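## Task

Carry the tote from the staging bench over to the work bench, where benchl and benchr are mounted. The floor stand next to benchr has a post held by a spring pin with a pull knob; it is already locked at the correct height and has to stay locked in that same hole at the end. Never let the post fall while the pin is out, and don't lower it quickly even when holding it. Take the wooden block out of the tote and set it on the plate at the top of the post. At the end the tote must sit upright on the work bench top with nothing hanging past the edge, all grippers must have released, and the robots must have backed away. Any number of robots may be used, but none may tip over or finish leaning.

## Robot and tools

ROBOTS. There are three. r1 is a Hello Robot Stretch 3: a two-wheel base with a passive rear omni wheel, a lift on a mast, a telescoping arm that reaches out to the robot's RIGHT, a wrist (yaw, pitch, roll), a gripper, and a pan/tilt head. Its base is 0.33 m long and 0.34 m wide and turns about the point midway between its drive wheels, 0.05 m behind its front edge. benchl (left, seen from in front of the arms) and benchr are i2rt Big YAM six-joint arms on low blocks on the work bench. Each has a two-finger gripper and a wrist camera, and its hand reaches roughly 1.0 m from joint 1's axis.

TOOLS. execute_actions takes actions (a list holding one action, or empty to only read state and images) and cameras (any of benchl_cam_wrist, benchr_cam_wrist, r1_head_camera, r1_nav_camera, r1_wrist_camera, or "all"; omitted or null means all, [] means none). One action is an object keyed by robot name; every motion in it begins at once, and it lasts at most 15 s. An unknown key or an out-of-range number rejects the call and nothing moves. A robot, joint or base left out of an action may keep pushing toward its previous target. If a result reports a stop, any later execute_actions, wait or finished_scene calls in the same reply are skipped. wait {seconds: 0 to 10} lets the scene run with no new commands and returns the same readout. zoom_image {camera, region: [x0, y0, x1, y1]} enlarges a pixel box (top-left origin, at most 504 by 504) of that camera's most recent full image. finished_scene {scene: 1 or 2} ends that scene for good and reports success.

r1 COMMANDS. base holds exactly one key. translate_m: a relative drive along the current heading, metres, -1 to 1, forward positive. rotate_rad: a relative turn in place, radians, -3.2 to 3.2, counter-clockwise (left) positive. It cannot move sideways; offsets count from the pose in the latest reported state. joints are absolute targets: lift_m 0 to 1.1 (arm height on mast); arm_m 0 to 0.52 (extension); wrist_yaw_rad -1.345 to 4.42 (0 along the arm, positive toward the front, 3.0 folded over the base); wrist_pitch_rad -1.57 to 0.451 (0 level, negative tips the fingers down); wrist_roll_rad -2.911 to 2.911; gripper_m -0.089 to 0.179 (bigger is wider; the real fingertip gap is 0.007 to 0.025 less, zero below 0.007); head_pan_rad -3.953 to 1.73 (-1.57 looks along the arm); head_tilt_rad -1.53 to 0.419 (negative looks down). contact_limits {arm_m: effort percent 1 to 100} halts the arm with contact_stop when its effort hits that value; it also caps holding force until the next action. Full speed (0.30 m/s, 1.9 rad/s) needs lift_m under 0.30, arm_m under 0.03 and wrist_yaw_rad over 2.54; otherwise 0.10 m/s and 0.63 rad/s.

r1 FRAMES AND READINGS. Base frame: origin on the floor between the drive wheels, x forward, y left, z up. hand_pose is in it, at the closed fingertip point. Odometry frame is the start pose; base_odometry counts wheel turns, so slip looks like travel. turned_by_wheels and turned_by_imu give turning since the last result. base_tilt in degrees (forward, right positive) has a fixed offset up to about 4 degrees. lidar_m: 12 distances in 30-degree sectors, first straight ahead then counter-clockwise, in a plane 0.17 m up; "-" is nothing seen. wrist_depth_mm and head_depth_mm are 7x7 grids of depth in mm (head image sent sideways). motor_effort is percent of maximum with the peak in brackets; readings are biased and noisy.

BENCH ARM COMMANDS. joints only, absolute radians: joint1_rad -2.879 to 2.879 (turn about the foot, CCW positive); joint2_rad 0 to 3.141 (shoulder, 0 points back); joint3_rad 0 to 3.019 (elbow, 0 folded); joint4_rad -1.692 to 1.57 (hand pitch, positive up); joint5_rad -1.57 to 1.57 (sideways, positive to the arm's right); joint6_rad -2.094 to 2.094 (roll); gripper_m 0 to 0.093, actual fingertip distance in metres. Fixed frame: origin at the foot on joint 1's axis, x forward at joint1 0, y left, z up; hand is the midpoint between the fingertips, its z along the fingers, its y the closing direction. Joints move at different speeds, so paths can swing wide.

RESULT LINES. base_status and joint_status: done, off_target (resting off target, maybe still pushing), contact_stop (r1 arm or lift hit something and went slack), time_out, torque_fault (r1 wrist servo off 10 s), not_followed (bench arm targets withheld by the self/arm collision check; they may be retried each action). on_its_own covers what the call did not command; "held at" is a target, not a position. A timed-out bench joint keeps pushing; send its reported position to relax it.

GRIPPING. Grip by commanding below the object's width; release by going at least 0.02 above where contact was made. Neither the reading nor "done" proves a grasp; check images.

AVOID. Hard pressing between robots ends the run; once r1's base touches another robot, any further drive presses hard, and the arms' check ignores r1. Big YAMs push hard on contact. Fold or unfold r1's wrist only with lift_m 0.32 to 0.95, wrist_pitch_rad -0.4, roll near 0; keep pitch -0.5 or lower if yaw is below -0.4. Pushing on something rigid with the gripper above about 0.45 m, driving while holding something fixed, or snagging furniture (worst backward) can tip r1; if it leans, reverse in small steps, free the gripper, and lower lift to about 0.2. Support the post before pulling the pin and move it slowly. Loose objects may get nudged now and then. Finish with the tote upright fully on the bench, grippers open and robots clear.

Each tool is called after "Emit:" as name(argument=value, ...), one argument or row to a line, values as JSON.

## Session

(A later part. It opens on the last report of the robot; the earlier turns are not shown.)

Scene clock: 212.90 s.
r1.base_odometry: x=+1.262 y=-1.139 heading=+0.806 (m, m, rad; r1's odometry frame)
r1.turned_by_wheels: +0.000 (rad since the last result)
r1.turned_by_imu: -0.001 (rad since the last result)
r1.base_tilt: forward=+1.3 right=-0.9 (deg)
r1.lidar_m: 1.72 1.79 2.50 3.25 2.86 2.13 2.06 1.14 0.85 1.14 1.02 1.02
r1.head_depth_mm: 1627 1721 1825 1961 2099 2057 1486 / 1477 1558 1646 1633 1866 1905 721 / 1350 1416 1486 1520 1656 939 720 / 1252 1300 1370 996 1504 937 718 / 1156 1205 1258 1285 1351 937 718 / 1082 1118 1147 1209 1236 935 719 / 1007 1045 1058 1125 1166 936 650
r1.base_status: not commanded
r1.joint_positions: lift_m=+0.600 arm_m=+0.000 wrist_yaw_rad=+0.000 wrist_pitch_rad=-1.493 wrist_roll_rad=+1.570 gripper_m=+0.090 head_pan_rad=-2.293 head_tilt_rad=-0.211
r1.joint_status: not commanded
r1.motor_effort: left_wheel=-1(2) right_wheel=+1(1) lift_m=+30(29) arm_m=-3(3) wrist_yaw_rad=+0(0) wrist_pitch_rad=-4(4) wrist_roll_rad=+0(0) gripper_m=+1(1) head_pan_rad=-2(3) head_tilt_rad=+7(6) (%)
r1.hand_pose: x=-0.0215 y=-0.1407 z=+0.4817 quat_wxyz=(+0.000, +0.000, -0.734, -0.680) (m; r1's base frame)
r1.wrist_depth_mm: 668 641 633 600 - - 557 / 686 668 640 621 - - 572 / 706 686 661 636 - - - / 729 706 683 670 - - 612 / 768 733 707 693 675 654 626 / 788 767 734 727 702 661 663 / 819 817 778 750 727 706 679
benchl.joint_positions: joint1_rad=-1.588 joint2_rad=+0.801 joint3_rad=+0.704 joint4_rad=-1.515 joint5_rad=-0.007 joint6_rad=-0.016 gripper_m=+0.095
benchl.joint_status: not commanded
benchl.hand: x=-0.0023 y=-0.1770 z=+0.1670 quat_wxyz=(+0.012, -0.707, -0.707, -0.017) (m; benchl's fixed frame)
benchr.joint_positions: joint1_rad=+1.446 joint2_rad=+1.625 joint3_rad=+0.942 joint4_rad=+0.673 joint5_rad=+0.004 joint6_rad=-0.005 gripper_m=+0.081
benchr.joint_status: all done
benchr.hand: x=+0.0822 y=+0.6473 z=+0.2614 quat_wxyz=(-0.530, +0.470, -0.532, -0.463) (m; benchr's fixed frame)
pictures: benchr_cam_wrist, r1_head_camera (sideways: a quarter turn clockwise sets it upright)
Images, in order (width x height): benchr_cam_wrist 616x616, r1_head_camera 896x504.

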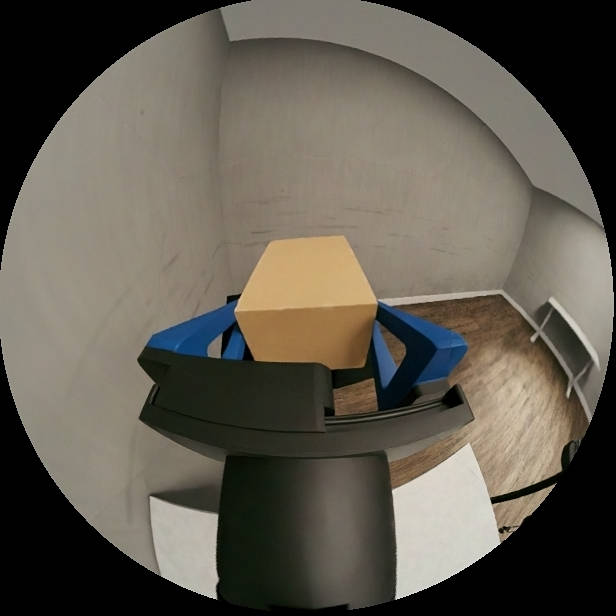

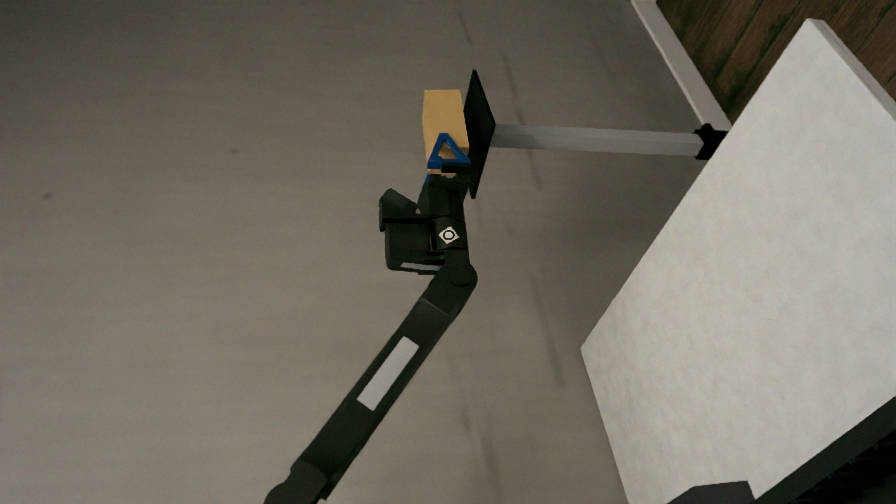

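Emit:
execute_actions(
  actions=[
    {"benchr":{"joints":{"joint2_rad":1.65,"joint4_rad":0.74}}},
  ],
  cameras=["r1_head_camera"],
)

Emit:
execute_actions(
  actions=[
    {"benchr":{"joints":{"gripper_m":0.093}}},
  ],
  cameras=[],
)

Emit:
execute_actions(
  actions=[
    {"benchr":{"joints":{"joint2_rad":1.1,"joint3_rad":0.6,"joint4_rad":0.5}}},
  ],
  cameras=["benchr_cam_wrist","r1_head_camera"],
)

Scene clock: 217.27 s.
r1.base_odometry: x=+1.262 y=-1.139 heading=+0.806 (m, m, rad; r1's odometry frame)
r1.turned_by_wheels: +0.000 (rad since the last result)
r1.turned_by_imu: -0.001 (rad since the last result)
r1.base_tilt: forward=+1.3 right=-1.1 (deg)
r1.lidar_m: 1.72 1.80 2.50 3.27 2.87 2.13 2.06 1.14 0.85 1.14 1.01 1.02
r1.head_depth_mm: 1622 1722 1833 1969 2095 2059 1492 / 1479 1564 1651 1680 1861 1921 721 / 1352 1419 1492 1536 1645 935 719 / 1256 1302 1367 993 1505 935 722 / 1153 1207 1258 1290 1348 938 722 / 1081 1121 1146 1207 1241 938 720 / 1008 1049 1065 1133 1169 937 652
r1.base_status: not commanded
r1.joint_positions: lift_m=+0.600 arm_m=+0.000 wrist_yaw_rad=+0.000 wrist_pitch_rad=-1.493 wrist_roll_rad=+1.570 gripper_m=+0.090 head_pan_rad=-2.293 head_tilt_rad=-0.211
r1.joint_status: not commanded
r1.motor_effort: left_wheel=-1(2) right_wheel=+1(1) lift_m=+29(29) arm_m=-2(2) wrist_yaw_rad=+0(1) wrist_pitch_rad=-4(4) wrist_roll_rad=+0(0) gripper_m=+0(0) head_pan_rad=-3(2) head_tilt_rad=+6(7) (%)
r1.hand_pose: x=-0.0215 y=-0.1407 z=+0.4817 quat_wxyz=(+0.000, +0.000, -0.734, -0.680) (m; r1's base frame)
r1.wrist_depth_mm: 650 629 625 600 - - 557 / 673 663 645 625 - - 572 / 710 678 664 651 - - - / 712 713 689 675 - - 618 / 771 730 713 683 655 646 631 / 794 764 736 721 692 668 660 / 820 795 777 753 713 711 682
benchl.joint_positions: joint1_rad=-1.588 joint2_rad=+0.801 joint3_rad=+0.704 joint4_rad=-1.515 joint5_rad=-0.007 joint6_rad=-0.016 gripper_m=+0.095
benchl.joint_status: not commanded
benchl.hand: x=-0.0023 y=-0.1770 z=+0.1670 quat_wxyz=(+0.012, -0.707, -0.707, -0.017) (m; benchl's fixed frame)
benchr.joint_positions: joint1_rad=+1.446 joint2_rad=+1.667 joint3_rad=+0.942 joint4_rad=+0.699 joint5_rad=+0.004 joint6_rad=-0.004 gripper_m=+0.081
benchr.joint_status: all done
benchr.hand: x=+0.0829 y=+0.6524 z=+0.2411 quat_wxyz=(-0.525, +0.474, -0.537, -0.460) (m; benchr's fixed frame)
pictures: r1_head_camera (sideways: a quarter turn clockwise sets it upright)
Images, in order (width x height): r1_head_camera 896x504.

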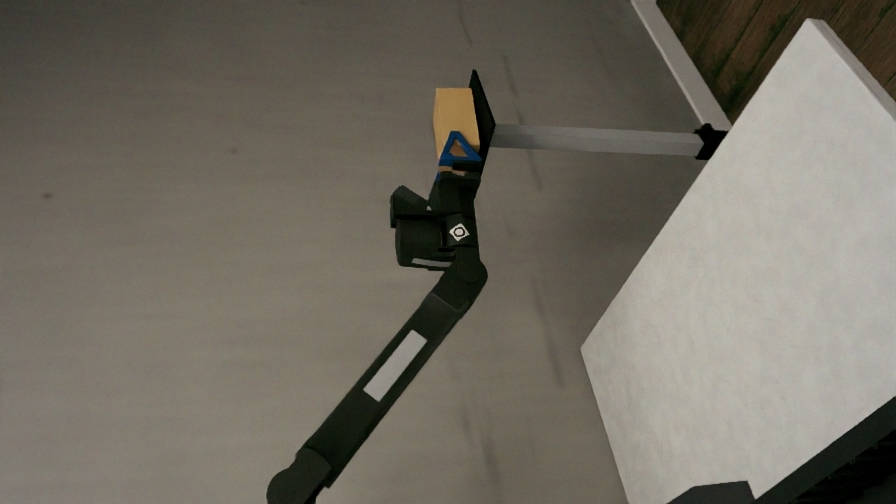

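Scene clock: 217.97 s.
r1.base_odometry: x=+1.262 y=-1.139 heading=+0.806 (m, m, rad; r1's odometry frame)
r1.turned_by_wheels: +0.000 (rad since the last result)
r1.turned_by_imu: +0.000 (rad since the last result)
r1.base_tilt: forward=+1.3 right=-1.2 (deg)
r1.lidar_m: 1.72 1.79 2.50 3.27 2.87 2.13 2.07 1.14 0.85 1.14 1.01 1.02
r1.head_depth_mm: 1624 1728 1848 1966 2089 2068 1494 / 1484 1564 1648 1674 1855 1919 719 / 1351 1421 1499 1540 1657 938 722 / 1248 1308 1368 991 1512 938 722 / 1155 1206 1260 1293 1354 938 718 / 1078 1121 1146 1206 1234 937 722 / 1013 1046 1067 1130 1169 937 652
r1.base_status: not commanded
r1.joint_positions: lift_m=+0.600 arm_m=+0.000 wrist_yaw_rad=+0.000 wrist_pitch_rad=-1.493 wrist_roll_rad=+1.570 gripper_m=+0.090 head_pan_rad=-2.293 head_tilt_rad=-0.211
r1.joint_status: not commanded
r1.motor_effort: left_wheel=-1(2) right_wheel=+1(1) lift_m=+30(30) arm_m=-3(3) wrist_yaw_rad=+0(0) wrist_pitch_rad=-4(4) wrist_roll_rad=+0(0) gripper_m=+0(1) head_pan_rad=-3(3) head_tilt_rad=+7(7) (%)
r1.hand_pose: x=-0.0215 y=-0.1407 z=+0.4817 quat_wxyz=(+0.000, +0.000, -0.734, -0.680) (m; r1's base frame)
r1.wrist_depth_mm: 651 633 617 605 - - 559 / 684 648 635 628 - - 564 / 714 683 671 647 - - - / 728 716 679 673 - - 613 / 768 742 702 684 669 638 625 / 799 762 749 710 700 668 654 / 831 807 776 747 735 705 670
benchl.joint_positions: joint1_rad=-1.588 joint2_rad=+0.801 joint3_rad=+0.704 joint4_rad=-1.515 joint5_rad=-0.007 joint6_rad=-0.016 gripper_m=+0.095
benchl.joint_status: not commanded
benchl.hand: x=-0.0023 y=-0.1770 z=+0.1670 quat_wxyz=(+0.012, -0.707, -0.707, -0.017) (m; benchl's fixed frame)
benchr.joint_positions: joint1_rad=+1.446 joint2_rad=+1.663 joint3_rad=+0.942 joint4_rad=+0.716 joint5_rad=+0.004 joint6_rad=-0.004 gripper_m=+0.093
benchr.joint_status: all done
benchr.hand: x=+0.0828 y=+0.6521 z=+0.2479 quat_wxyz=(-0.531, +0.469, -0.531, -0.465) (m; benchr's fixed frame)
pictures: none
No camera images: the call's "cameras" was empty. Leave "cameras" out to get every camera's image.

Scene clock: 219.20 s.
r1.base_odometry: x=+1.262 y=-1.139 heading=+0.806 (m, m, rad; r1's odometry frame)
r1.turned_by_wheels: +0.000 (rad since the last result)
r1.turned_by_imu: +0.000 (rad since the last result)
r1.base_tilt: forward=+1.4 right=-1.1 (deg)
r1.lidar_m: 1.72 1.80 2.50 3.24 2.86 2.13 2.06 1.14 0.85 1.14 1.01 1.02
r1.head_depth_mm: 1629 1721 1842 1957 2090 2051 1484 / 1473 1557 1649 1667 1846 1922 718 / 1354 1413 1498 1546 1638 938 721 / 1247 1303 1371 1428 1515 940 721 / 1161 1206 1257 1289 1342 937 721 / 1079 1121 1170 1190 1247 941 717 / 1012 1053 1085 1122 1166 937 651
r1.base_status: not commanded
r1.joint_positions: lift_m=+0.600 arm_m=+0.000 wrist_yaw_rad=+0.000 wrist_pitch_rad=-1.493 wrist_roll_rad=+1.570 gripper_m=+0.090 head_pan_rad=-2.293 head_tilt_rad=-0.211
r1.joint_status: not commanded
r1.motor_effort: left_wheel=-1(2) right_wheel=+2(1) lift_m=+29(29) arm_m=-3(2) wrist_yaw_rad=+0(0) wrist_pitch_rad=-4(4) wrist_roll_rad=+0(0) gripper_m=+1(0) head_pan_rad=-2(2) head_tilt_rad=+6(7) (%)
r1.hand_pose: x=-0.0215 y=-0.1407 z=+0.4817 quat_wxyz=(+0.000, +0.000, -0.734, -0.680) (m; r1's base frame)
r1.wrist_depth_mm: 651 631 620 604 - - 553 / 675 663 656 625 - - 574 / 699 679 671 643 - - - / 744 713 684 675 - - 616 / 760 741 696 695 689 649 636 / 783 769 751 724 708 677 662 / 850 807 762 747 717 695 691
benchl.joint_positions: joint1_rad=-1.588 joint2_rad=+0.801 joint3_rad=+0.704 joint4_rad=-1.515 joint5_rad=-0.007 joint6_rad=-0.016 gripper_m=+0.095
benchl.joint_status: not commanded
benchl.hand: x=-0.0023 y=-0.1770 z=+0.1670 quat_wxyz=(+0.012, -0.707, -0.707, -0.017) (m; benchl's fixed frame)
benchr.joint_positions: joint1_rad=+1.446 joint2_rad=+1.092 joint3_rad=+0.600 joint4_rad=+0.513 joint5_rad=+0.004 joint6_rad=-0.004 gripper_m=+0.093
benchr.joint_status: all done
benchr.hand: x=+0.0621 y=+0.4863 z=+0.3225 quat_wxyz=(-0.538, +0.463, -0.524, -0.471) (m; benchr's fixed frame)
pictures: benchr_cam_wrist, r1_head_camera (sideways: a quarter turn clockwise sets it upright)
Images, in order (width x height): benchr_cam_wrist 616x616, r1_head_camera 896x504.

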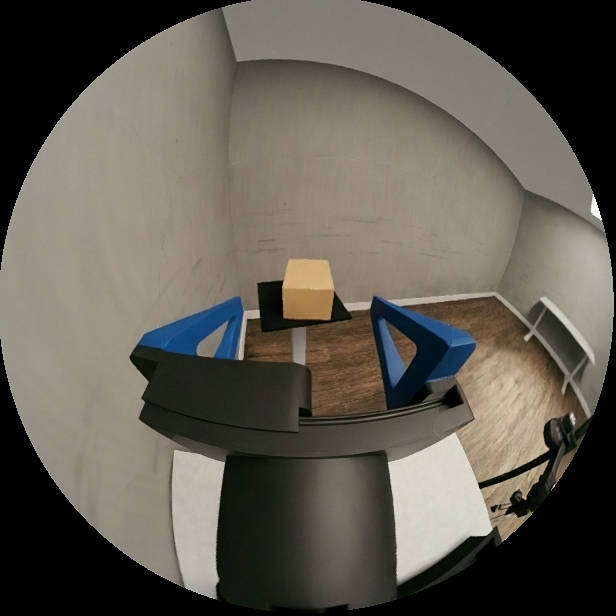

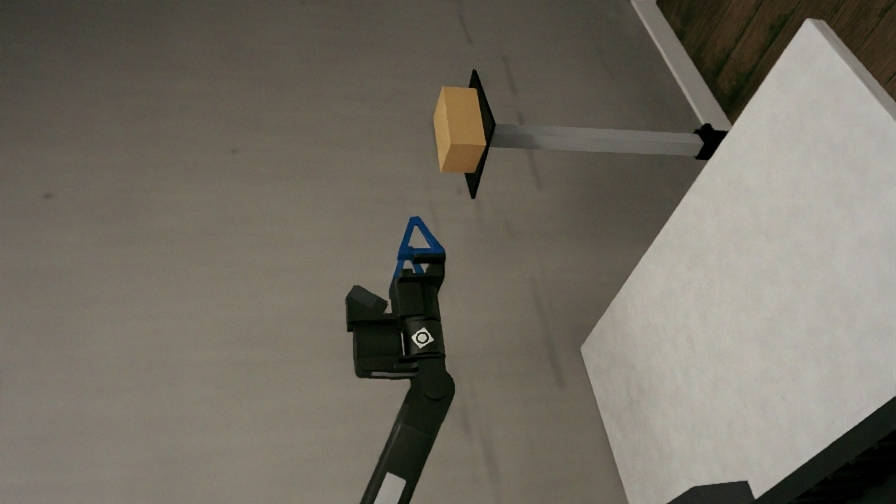

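Emit:
finished_scene(
  scene=1,
)

The scene is finished: the task was done.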